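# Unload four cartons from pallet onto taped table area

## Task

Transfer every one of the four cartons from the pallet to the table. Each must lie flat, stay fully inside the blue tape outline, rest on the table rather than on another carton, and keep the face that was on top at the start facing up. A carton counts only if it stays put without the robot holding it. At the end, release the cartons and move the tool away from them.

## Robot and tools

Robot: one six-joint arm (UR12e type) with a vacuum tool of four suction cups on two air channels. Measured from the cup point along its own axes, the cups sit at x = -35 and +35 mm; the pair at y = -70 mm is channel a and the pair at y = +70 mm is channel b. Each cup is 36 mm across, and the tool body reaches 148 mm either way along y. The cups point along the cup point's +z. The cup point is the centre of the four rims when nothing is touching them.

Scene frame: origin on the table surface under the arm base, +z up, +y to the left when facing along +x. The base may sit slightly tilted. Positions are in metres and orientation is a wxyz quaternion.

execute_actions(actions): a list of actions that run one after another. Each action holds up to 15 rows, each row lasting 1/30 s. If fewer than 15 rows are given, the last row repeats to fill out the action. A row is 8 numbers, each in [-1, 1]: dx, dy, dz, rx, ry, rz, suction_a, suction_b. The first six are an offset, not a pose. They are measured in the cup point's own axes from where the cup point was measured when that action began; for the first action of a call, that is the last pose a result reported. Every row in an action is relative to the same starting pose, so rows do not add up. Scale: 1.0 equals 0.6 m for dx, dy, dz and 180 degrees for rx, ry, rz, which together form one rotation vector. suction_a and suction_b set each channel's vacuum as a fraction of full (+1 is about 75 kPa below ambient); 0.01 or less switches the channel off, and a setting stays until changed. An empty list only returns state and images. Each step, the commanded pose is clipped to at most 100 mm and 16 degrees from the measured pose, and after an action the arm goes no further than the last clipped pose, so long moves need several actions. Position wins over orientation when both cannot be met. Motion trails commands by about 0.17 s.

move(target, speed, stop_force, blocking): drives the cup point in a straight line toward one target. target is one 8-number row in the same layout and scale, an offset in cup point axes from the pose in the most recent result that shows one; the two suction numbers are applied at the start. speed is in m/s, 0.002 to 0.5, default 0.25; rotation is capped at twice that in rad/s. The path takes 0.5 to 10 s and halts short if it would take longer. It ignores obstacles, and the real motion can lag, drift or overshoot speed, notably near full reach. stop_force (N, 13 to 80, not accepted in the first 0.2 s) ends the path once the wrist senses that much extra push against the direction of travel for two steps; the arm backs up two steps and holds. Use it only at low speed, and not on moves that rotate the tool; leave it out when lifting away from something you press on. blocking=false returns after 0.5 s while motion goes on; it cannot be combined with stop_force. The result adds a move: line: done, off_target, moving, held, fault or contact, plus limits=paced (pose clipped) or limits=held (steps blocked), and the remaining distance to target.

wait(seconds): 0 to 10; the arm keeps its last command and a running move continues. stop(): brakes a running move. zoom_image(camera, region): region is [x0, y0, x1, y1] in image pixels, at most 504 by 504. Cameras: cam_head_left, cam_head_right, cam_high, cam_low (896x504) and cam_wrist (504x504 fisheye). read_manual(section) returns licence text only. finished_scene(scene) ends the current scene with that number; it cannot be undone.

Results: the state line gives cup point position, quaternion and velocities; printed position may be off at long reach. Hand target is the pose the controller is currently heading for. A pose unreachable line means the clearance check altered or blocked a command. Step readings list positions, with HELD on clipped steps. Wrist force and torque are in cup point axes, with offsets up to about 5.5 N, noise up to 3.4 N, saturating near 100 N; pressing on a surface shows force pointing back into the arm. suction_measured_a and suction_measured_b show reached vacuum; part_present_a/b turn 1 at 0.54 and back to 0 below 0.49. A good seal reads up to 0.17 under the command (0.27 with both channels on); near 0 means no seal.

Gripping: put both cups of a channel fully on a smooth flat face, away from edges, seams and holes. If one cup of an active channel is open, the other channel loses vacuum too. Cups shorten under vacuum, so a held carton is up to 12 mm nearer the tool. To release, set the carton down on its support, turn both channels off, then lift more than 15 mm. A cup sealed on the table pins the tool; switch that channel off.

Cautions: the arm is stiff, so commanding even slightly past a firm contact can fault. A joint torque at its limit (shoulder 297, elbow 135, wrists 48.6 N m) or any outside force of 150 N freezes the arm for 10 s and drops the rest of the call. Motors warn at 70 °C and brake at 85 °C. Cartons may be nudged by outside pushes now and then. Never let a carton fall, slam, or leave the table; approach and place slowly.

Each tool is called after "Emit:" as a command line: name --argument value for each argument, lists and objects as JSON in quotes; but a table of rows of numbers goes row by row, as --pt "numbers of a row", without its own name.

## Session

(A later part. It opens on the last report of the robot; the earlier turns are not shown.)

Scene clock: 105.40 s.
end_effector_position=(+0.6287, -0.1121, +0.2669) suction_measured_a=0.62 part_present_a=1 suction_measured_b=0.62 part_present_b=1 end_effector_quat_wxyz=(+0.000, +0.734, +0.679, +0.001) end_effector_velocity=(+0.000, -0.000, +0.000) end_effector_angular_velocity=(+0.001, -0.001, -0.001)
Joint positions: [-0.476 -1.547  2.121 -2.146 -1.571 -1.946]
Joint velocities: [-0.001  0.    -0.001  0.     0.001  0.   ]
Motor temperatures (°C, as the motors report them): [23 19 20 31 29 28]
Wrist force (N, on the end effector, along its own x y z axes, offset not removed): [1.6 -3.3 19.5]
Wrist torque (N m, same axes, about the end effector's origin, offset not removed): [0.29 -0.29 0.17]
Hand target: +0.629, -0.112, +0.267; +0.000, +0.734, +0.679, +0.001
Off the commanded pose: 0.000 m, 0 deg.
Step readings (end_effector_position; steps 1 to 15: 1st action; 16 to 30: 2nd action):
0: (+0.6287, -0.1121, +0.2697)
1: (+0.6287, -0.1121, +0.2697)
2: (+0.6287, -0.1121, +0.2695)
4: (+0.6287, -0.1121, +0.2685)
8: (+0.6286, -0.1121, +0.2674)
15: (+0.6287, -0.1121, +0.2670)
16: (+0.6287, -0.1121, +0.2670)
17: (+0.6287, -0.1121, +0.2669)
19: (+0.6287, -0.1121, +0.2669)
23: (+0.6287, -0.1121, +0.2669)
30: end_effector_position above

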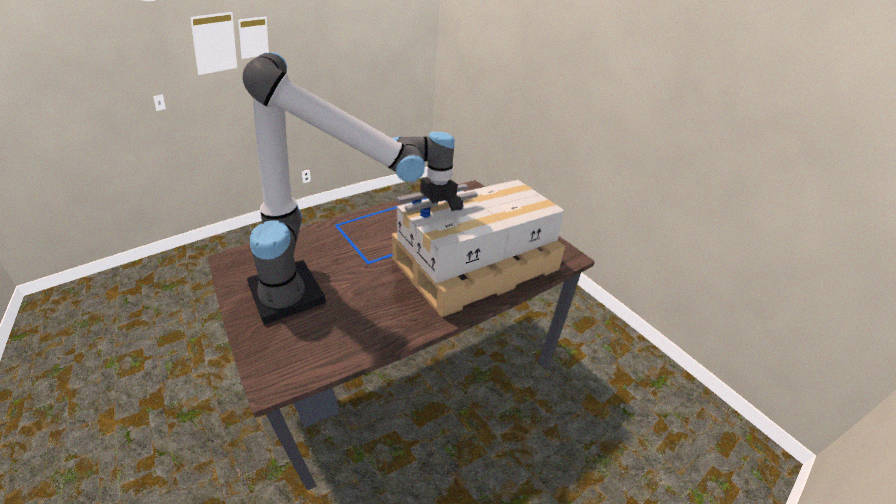

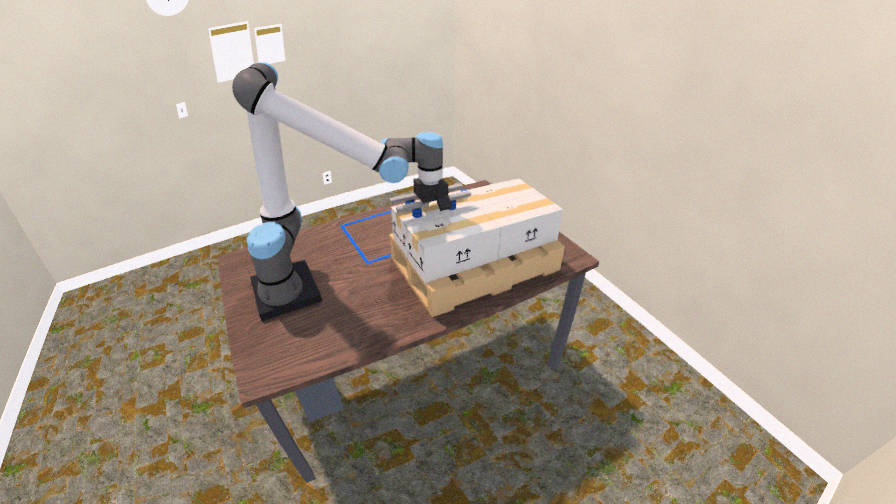

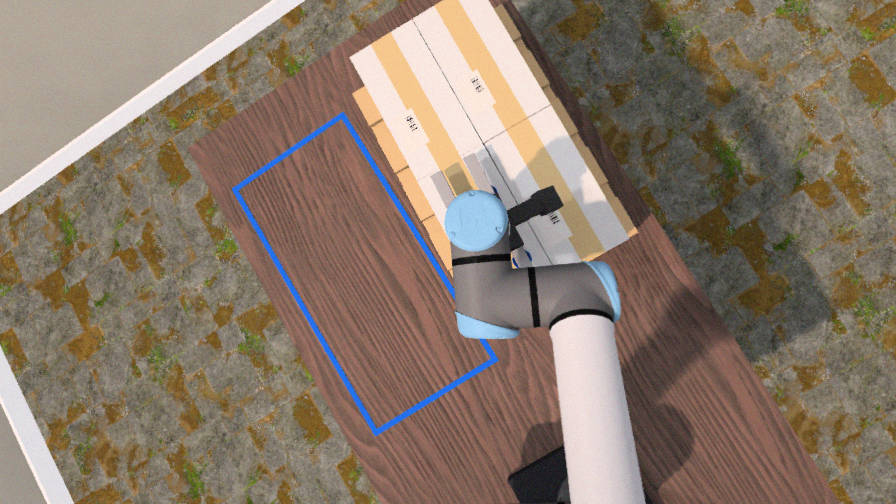

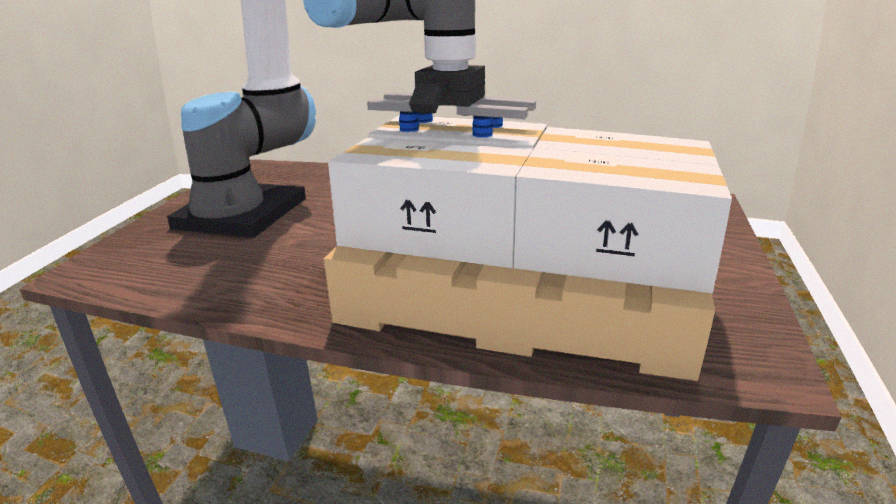

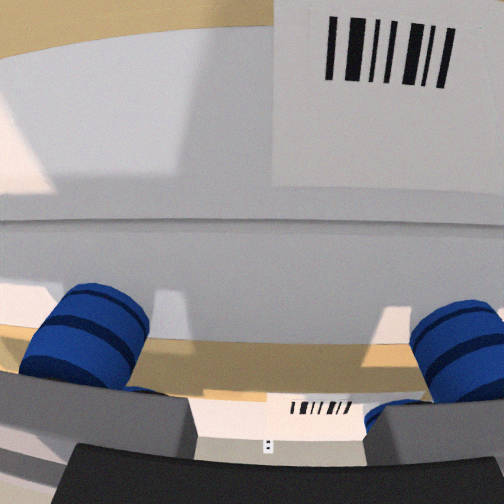

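Emit:
move --target '[0.005,-0.005,-0.05,0,0,0,1,1]' --speed 0.08

Emit:
move --target '[0.28,-0.05,-0.02,0,0,0,1,1]' --speed 0.25

Scene clock: 116.47 s.
end_effector_position=(+0.6259, -0.1089, +0.2966) suction_measured_a=0.64 part_present_a=1 suction_measured_b=0.64 part_present_b=1 end_effector_quat_wxyz=(+0.000, +0.734, +0.679, +0.001) end_effector_velocity=(-0.000, +0.000, +0.002) end_effector_angular_velocity=(-0.001, +0.000, +0.000)
Joint positions: [-0.473 -1.582  2.096 -2.085 -1.571 -1.943]
Joint velocities: [ 0.    -0.002 -0.003  0.005 -0.001  0.   ]
Motor temperatures (°C, as the motors report them): [23 19 20 31 29 28]
Wrist force (N, on the end effector, along its own x y z axes, offset not removed): [0.9 -2.2 20.1]
Wrist torque (N m, same axes, about the end effector's origin, offset not removed): [0.47 -0.19 0.11]
Hand target: +0.626, -0.109, +0.297; +0.000, +0.734, +0.679, +0.001
Off the commanded pose: 0.000 m, 0 deg.
move: done

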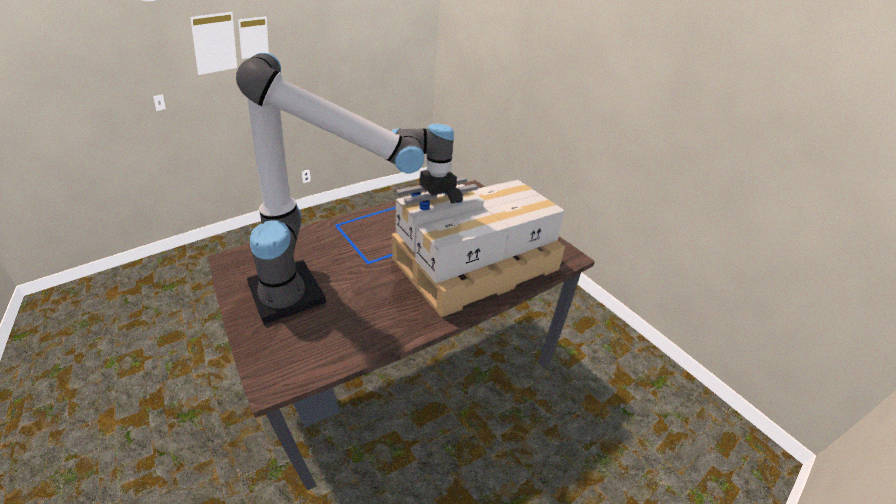

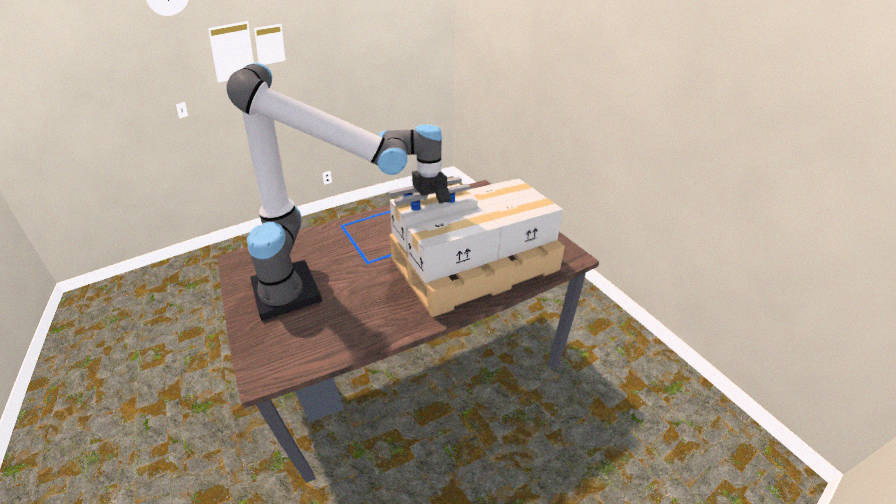

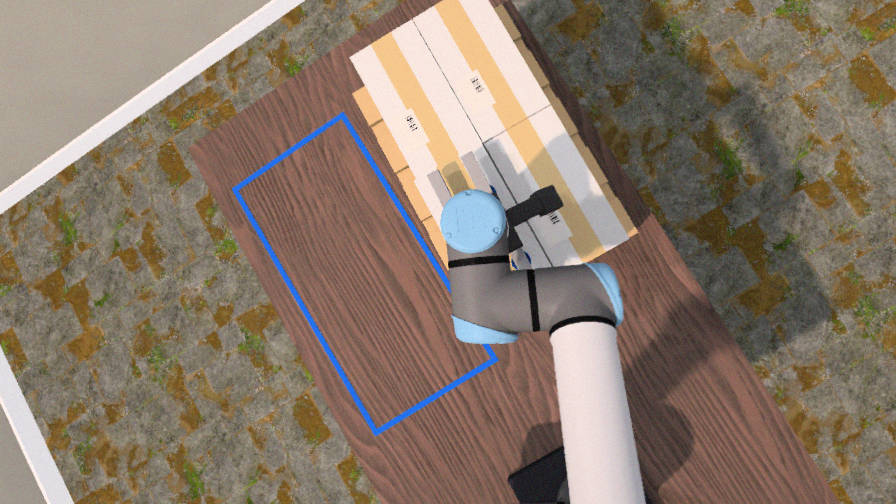

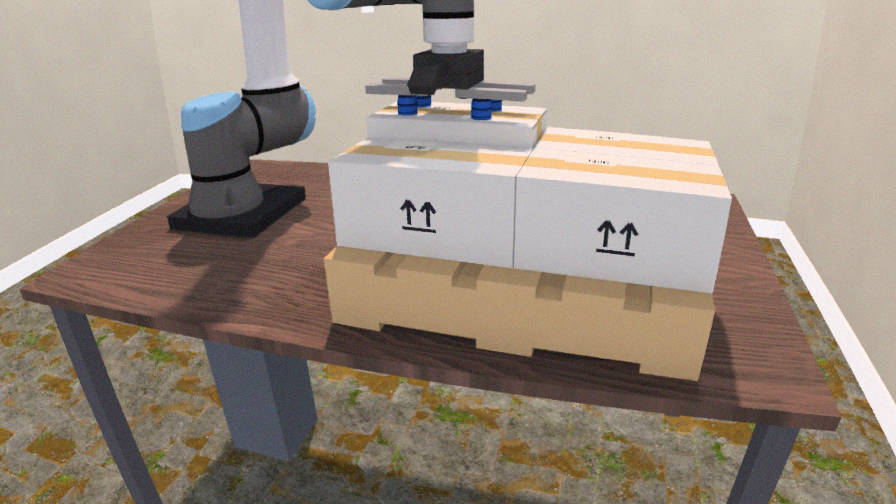

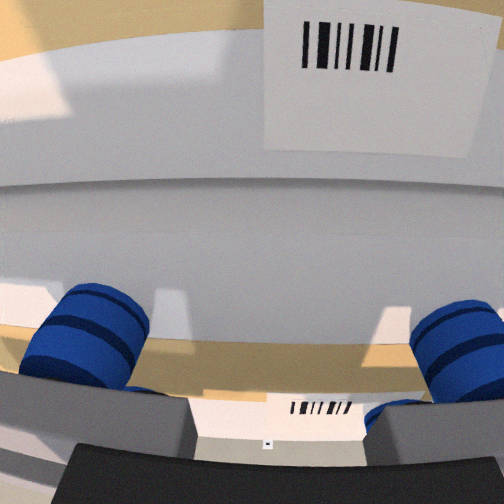

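Scene clock: 117.83 s.
end_effector_position=(+0.6090, +0.0604, +0.3087) suction_measured_a=0.64 part_present_a=1 suction_measured_b=0.64 part_present_b=1 end_effector_quat_wxyz=(+0.000, +0.734, +0.679, +0.001) end_effector_velocity=(+0.000, +0.003, -0.000) end_effector_angular_velocity=(-0.001, +0.001, +0.000)
Joint positions: [-0.213 -1.633  2.121 -2.059 -1.571 -1.683]
Joint velocities: [ 0.005  0.001 -0.001  0.    -0.001  0.005]
Motor temperatures (°C, as the motors report them): [23 19 20 31 29 28]
Wrist force (N, on the end effector, along its own x y z axes, offset not removed): [-0.7 -2.0 18.5]
Wrist torque (N m, same axes, about the end effector's origin, offset not removed): [0.64 0.05 0.13]
Hand target: +0.609, +0.061, +0.309; +0.000, +0.734, +0.679, +0.001
Off the commanded pose: 0.000 m, 0 deg.
move: done

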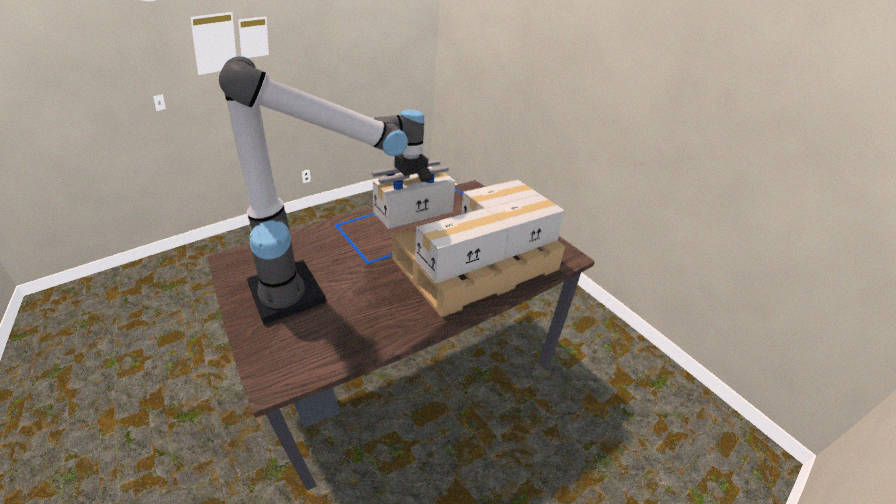

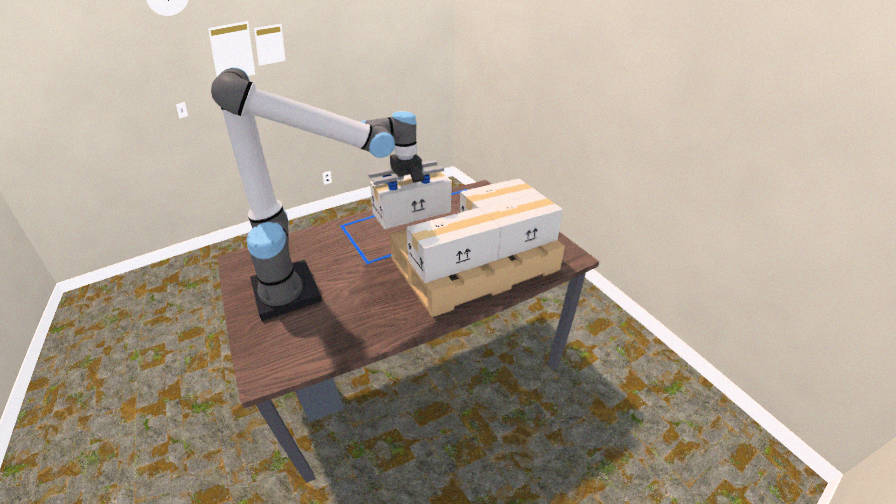

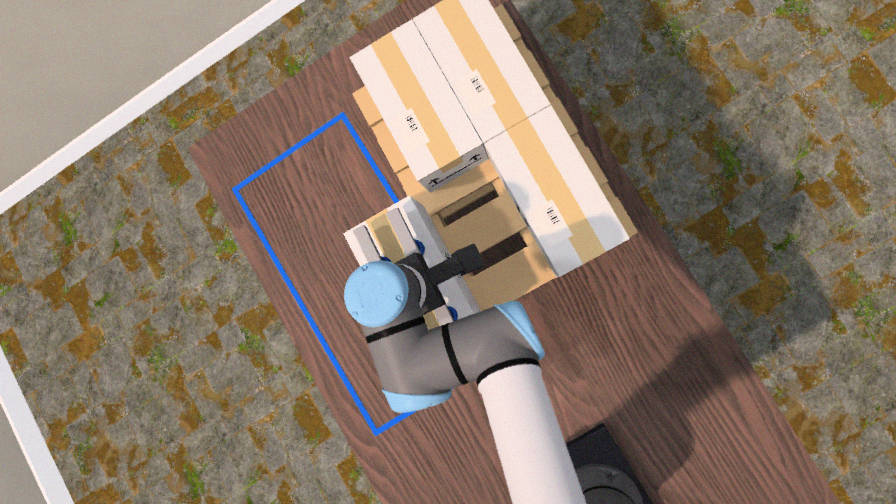

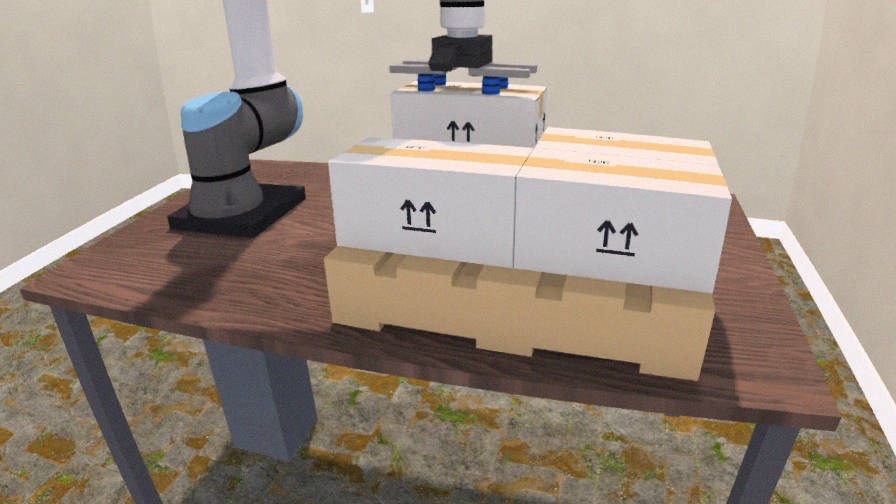

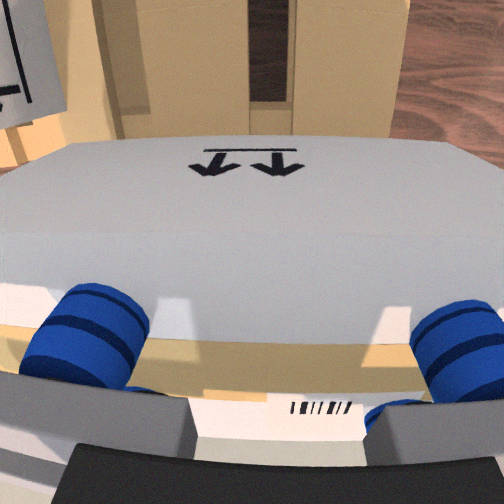

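Emit:
move --target '[0.247,-0.26,0.03,0,0,0.475,1,1]' --speed 0.4

Emit:
move --target '[0,0,0.19,0,0,0,1,1]' --speed 0.2

Scene clock: 127.30 s.
end_effector_position=(+0.4651, +0.2200, +0.2908) suction_measured_a=0.64 part_present_a=1 suction_measured_b=0.64 part_present_b=1 end_effector_quat_wxyz=(-0.001, +1.000, +0.001, +0.001) end_effector_velocity=(-0.001, +0.001, -0.001) end_effector_angular_velocity=(-0.003, +0.001, -0.017)
Joint positions: [ 0.073 -1.8    2.294 -2.066 -1.57   0.094]
Joint velocities: [ 0.003  0.     0.001 -0.    -0.003  0.02 ]
Motor temperatures (°C, as the motors report them): [23 19 20 31 29 28]
Wrist force (N, on the end effector, along its own x y z axes, offset not removed): [-0.3 -1.0 20.2]
Wrist torque (N m, same axes, about the end effector's origin, offset not removed): [0.60 0.05 0.14]
Hand target: +0.465, +0.220, +0.291; -0.001, +1.000, +0.000, +0.001
Off the commanded pose: 0.000 m, 0 deg.
move: done

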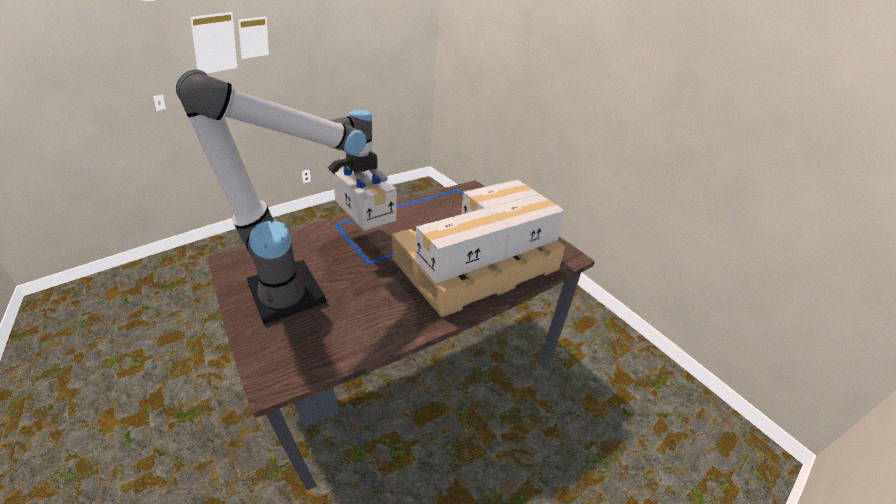

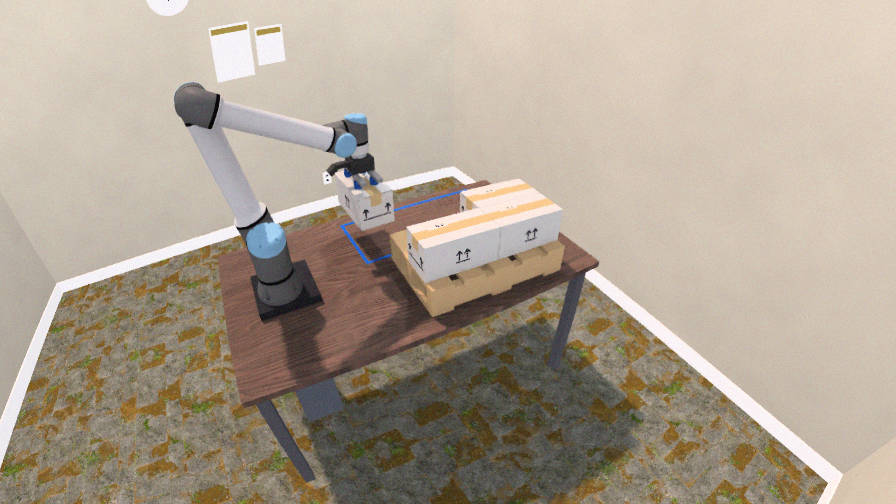

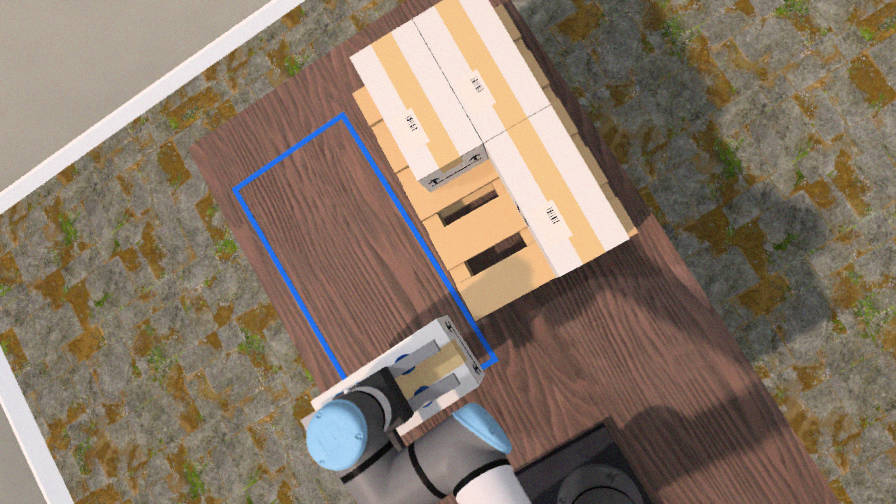

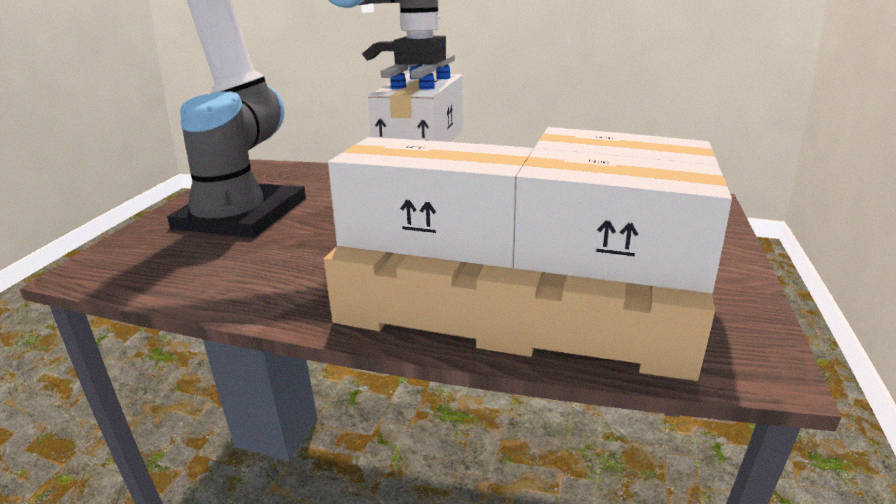

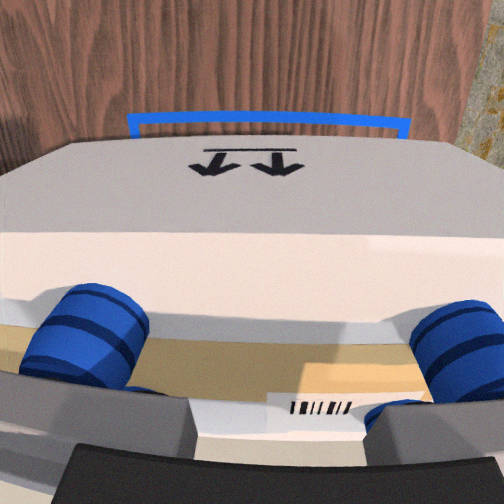

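Scene clock: 128.53 s.
end_effector_position=(+0.4650, +0.2201, +0.1772) suction_measured_a=0.64 part_present_a=1 suction_measured_b=0.64 part_present_b=1 end_effector_quat_wxyz=(-0.001, +1.000, +0.001, +0.001) end_effector_velocity=(-0.000, +0.000, -0.003) end_effector_angular_velocity=(-0.001, +0.000, +0.000)
Joint positions: [ 0.073 -1.645  2.417 -2.344 -1.57   0.094]
Joint velocities: [ 0.001  0.006  0.003 -0.008 -0.001  0.   ]
Motor temperatures (°C, as the motors report them): [23 19 20 31 29 28]
Wrist force (N, on the end effector, along its own x y z axes, offset not removed): [-1.4 -1.3 21.6]
Wrist torque (N m, same axes, about the end effector's origin, offset not removed): [0.60 0.13 0.05]
Hand target: +0.465, +0.220, +0.177; -0.001, +1.000, +0.001, +0.001
Off the commanded pose: 0.001 m, 0 deg.
move: done

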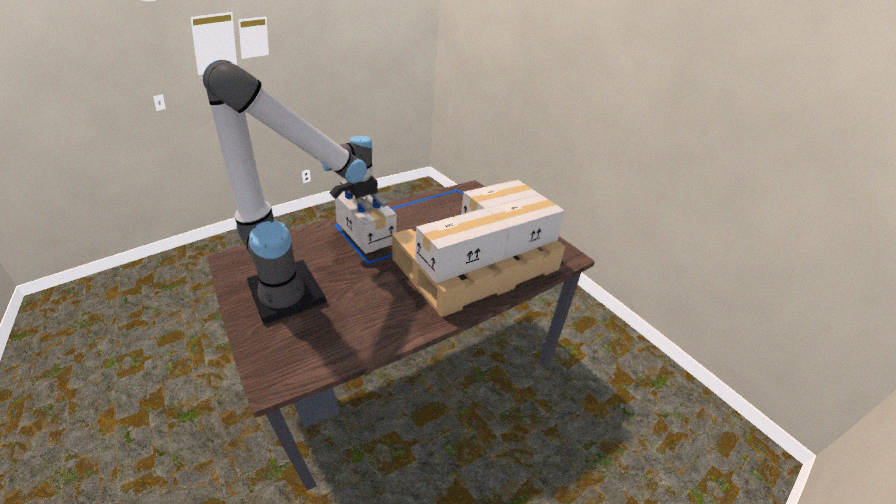

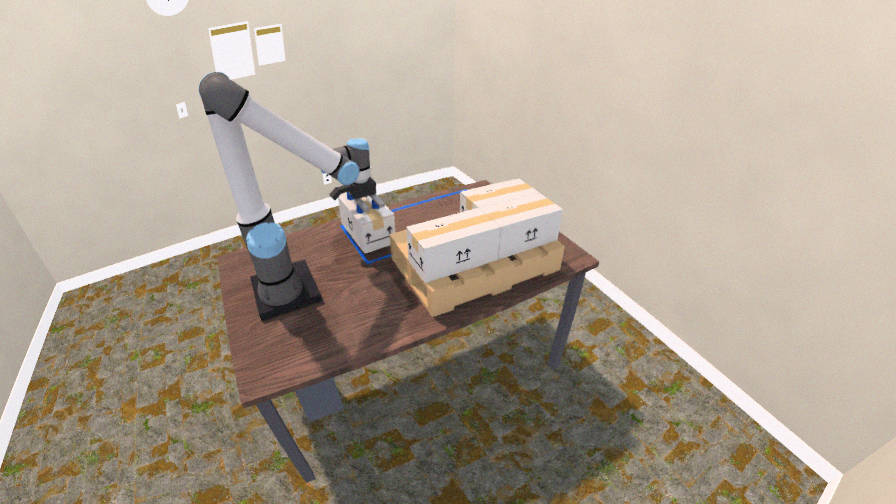

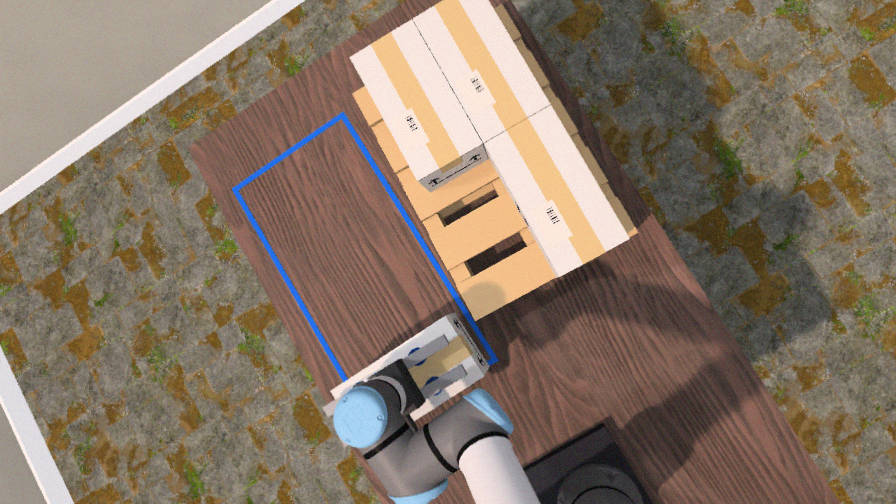

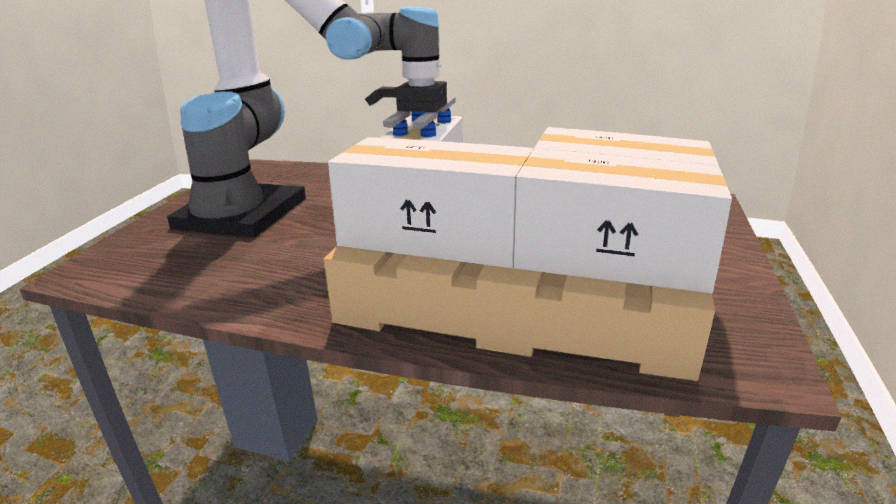

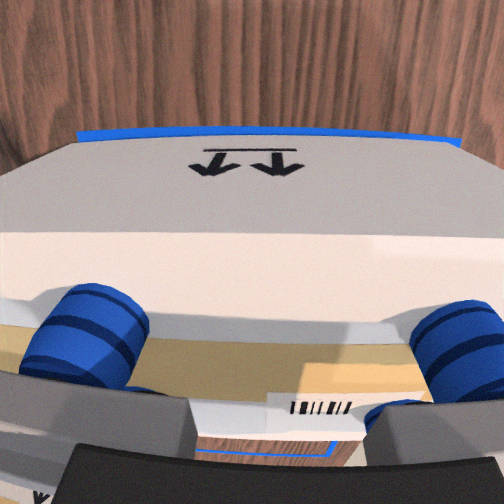

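Emit:
move --target '[0.02,-0.017,0.03,0,0,0.0067,1,1]' --speed 0.08

Scene clock: 138.93 s.
end_effector_position=(+0.4768, +0.2302, +0.1595) suction_measured_a=0.64 part_present_a=1 suction_measured_b=0.64 part_present_b=1 end_effector_quat_wxyz=(-0.001, +1.000, -0.009, +0.000) end_effector_velocity=(+0.002, +0.001, -0.002) end_effector_angular_velocity=(+0.001, -0.001, -0.003)
Joint positions: [ 0.091 -1.586  2.407 -2.392 -1.57   0.132]
Joint velocities: [ 0.001  0.006 -0.001 -0.005  0.     0.004]
Motor temperatures (°C, as the motors report them): [23 19 20 31 29 28]
Wrist force (N, on the end effector, along its own x y z axes, offset not removed): [-2.1 0.5 20.6]
Wrist torque (N m, same axes, about the end effector's origin, offset not removed): [0.84 0.28 0.15]
Hand target: +0.477, +0.230, +0.159; -0.001, +1.000, -0.009, +0.000
Off the commanded pose: 0.000 m, 0 deg.
move: done

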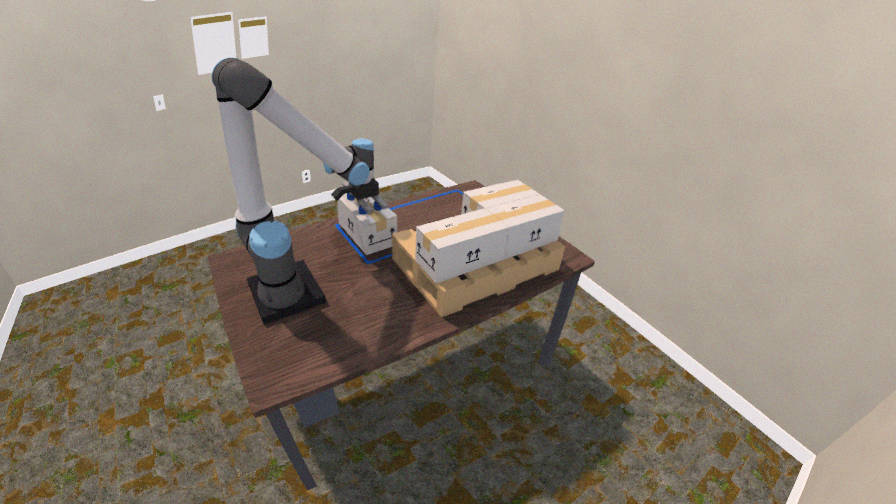

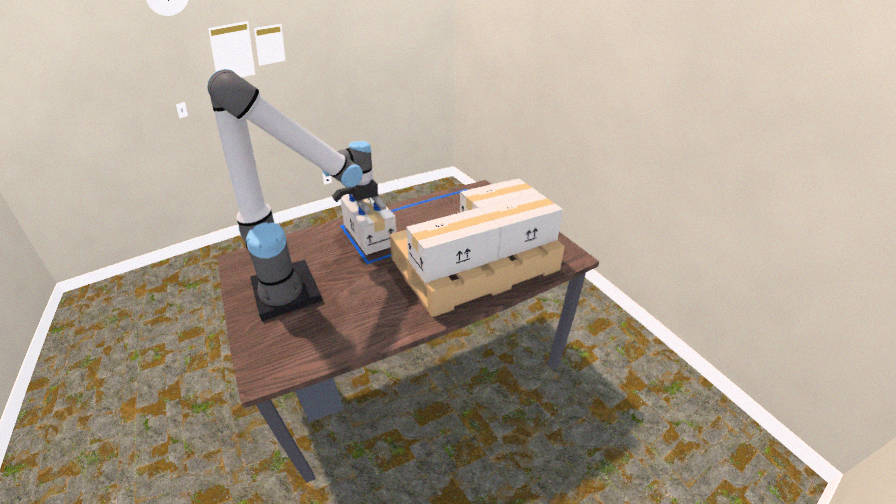

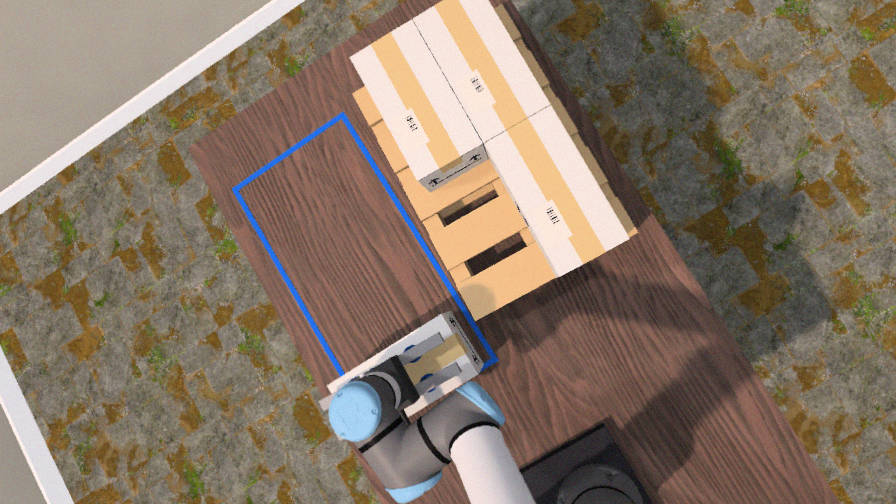

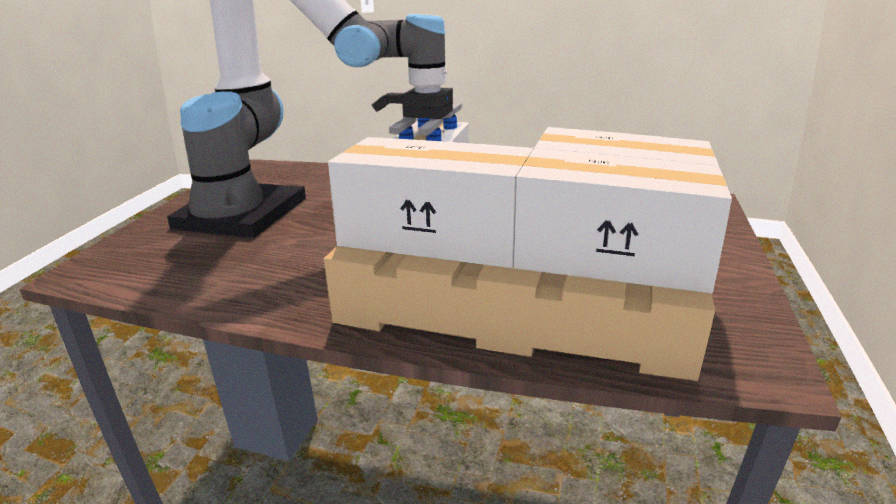

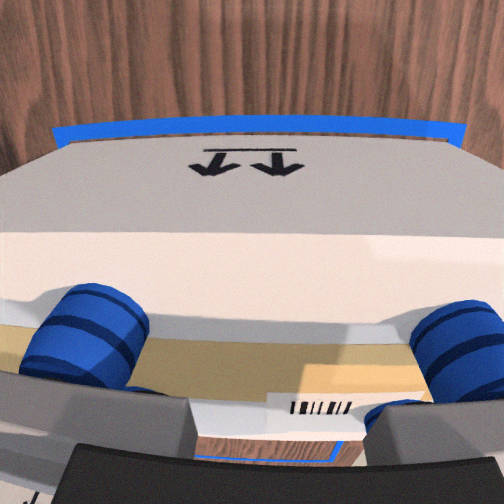

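Emit:
move --target '[0,0,0.06,0,0,-0.002,1,1]' --speed 0.02 --stop_force 15

Scene clock: 155.13 s.
end_effector_position=(+0.4778, +0.2304, +0.1362) suction_measured_a=0.64 part_present_a=1 suction_measured_b=0.64 part_present_b=1 end_effector_quat_wxyz=(-0.001, +1.000, -0.007, +0.002) end_effector_velocity=(-0.000, -0.001, -0.000) end_effector_angular_velocity=(-0.000, +0.001, -0.002)
Joint positions: [ 0.091 -1.542  2.425 -2.457 -1.57   0.128]
Joint velocities: [-0.001  0.     0.001 -0.     0.     0.   ]
Motor temperatures (°C, as the motors report them): [23 19 20 31 29 28]
Wrist force (N, on the end effector, along its own x y z axes, offset not removed): [-22.2 -0.2 -47.5]
Wrist torque (N m, same axes, about the end effector's origin, offset not removed): [-3.47 -0.84 1.26]
Hand target: +0.478, +0.230, +0.136; -0.001, +1.000, -0.007, +0.002
Off the commanded pose: 0.013 m, 0 deg.
FORCE FAULT: contact force on the arm reached its limit, and the arm stopped for 10 seconds. The contact can be on any part of the arm, not only on its tool. That time counts as 20 of the actions that you can send in this scene. The arm's remaining commands of this call were not run. The arm holds still and accepts commands again. Move the arm away from the contact; if what it grips holds it there, let go first. Pushing or pulling that hard again can fault the arm again.
move: fault (stop_force had ended the path)

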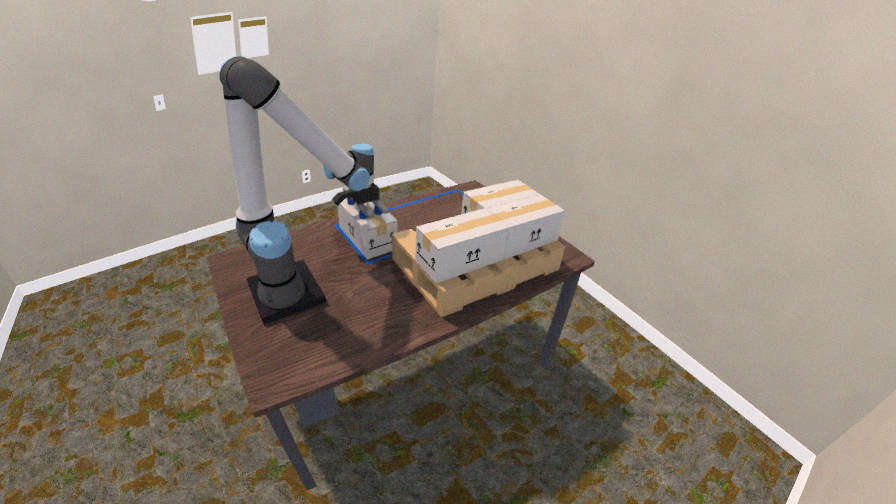

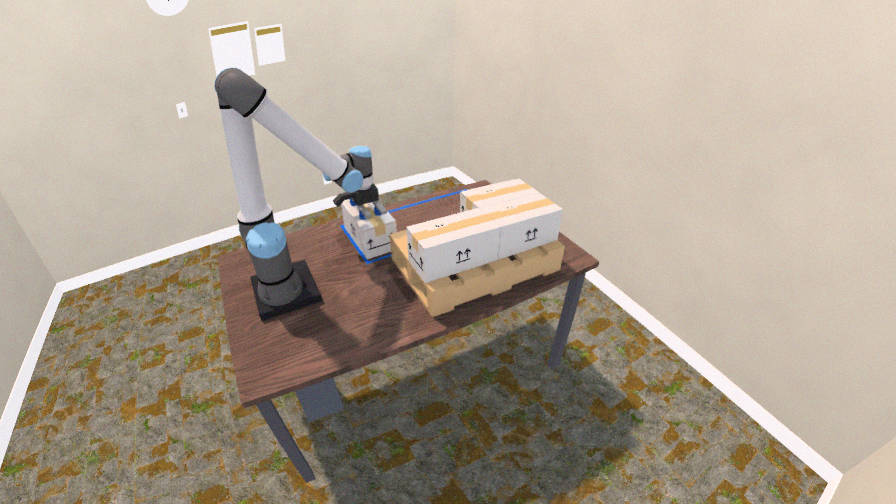

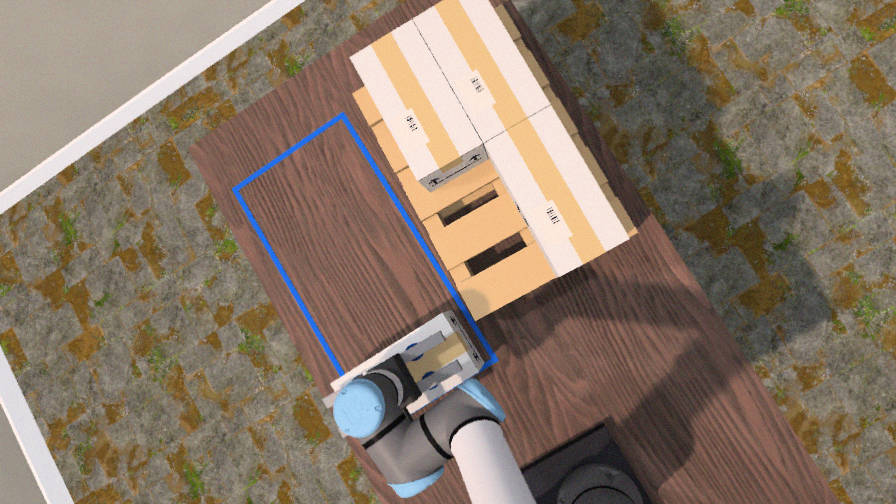

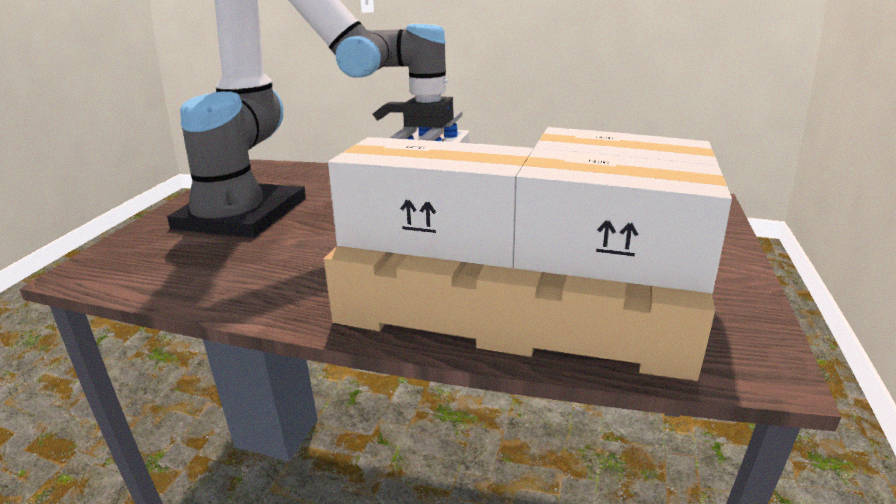

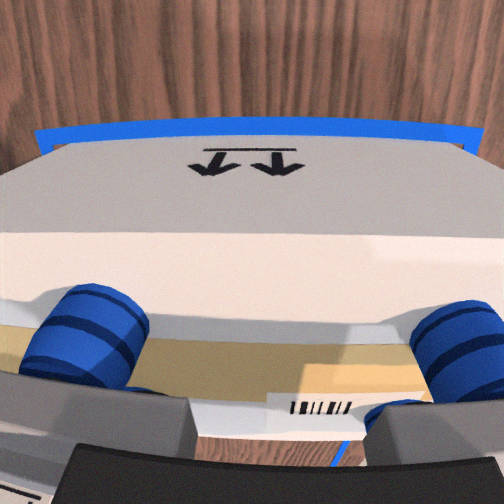

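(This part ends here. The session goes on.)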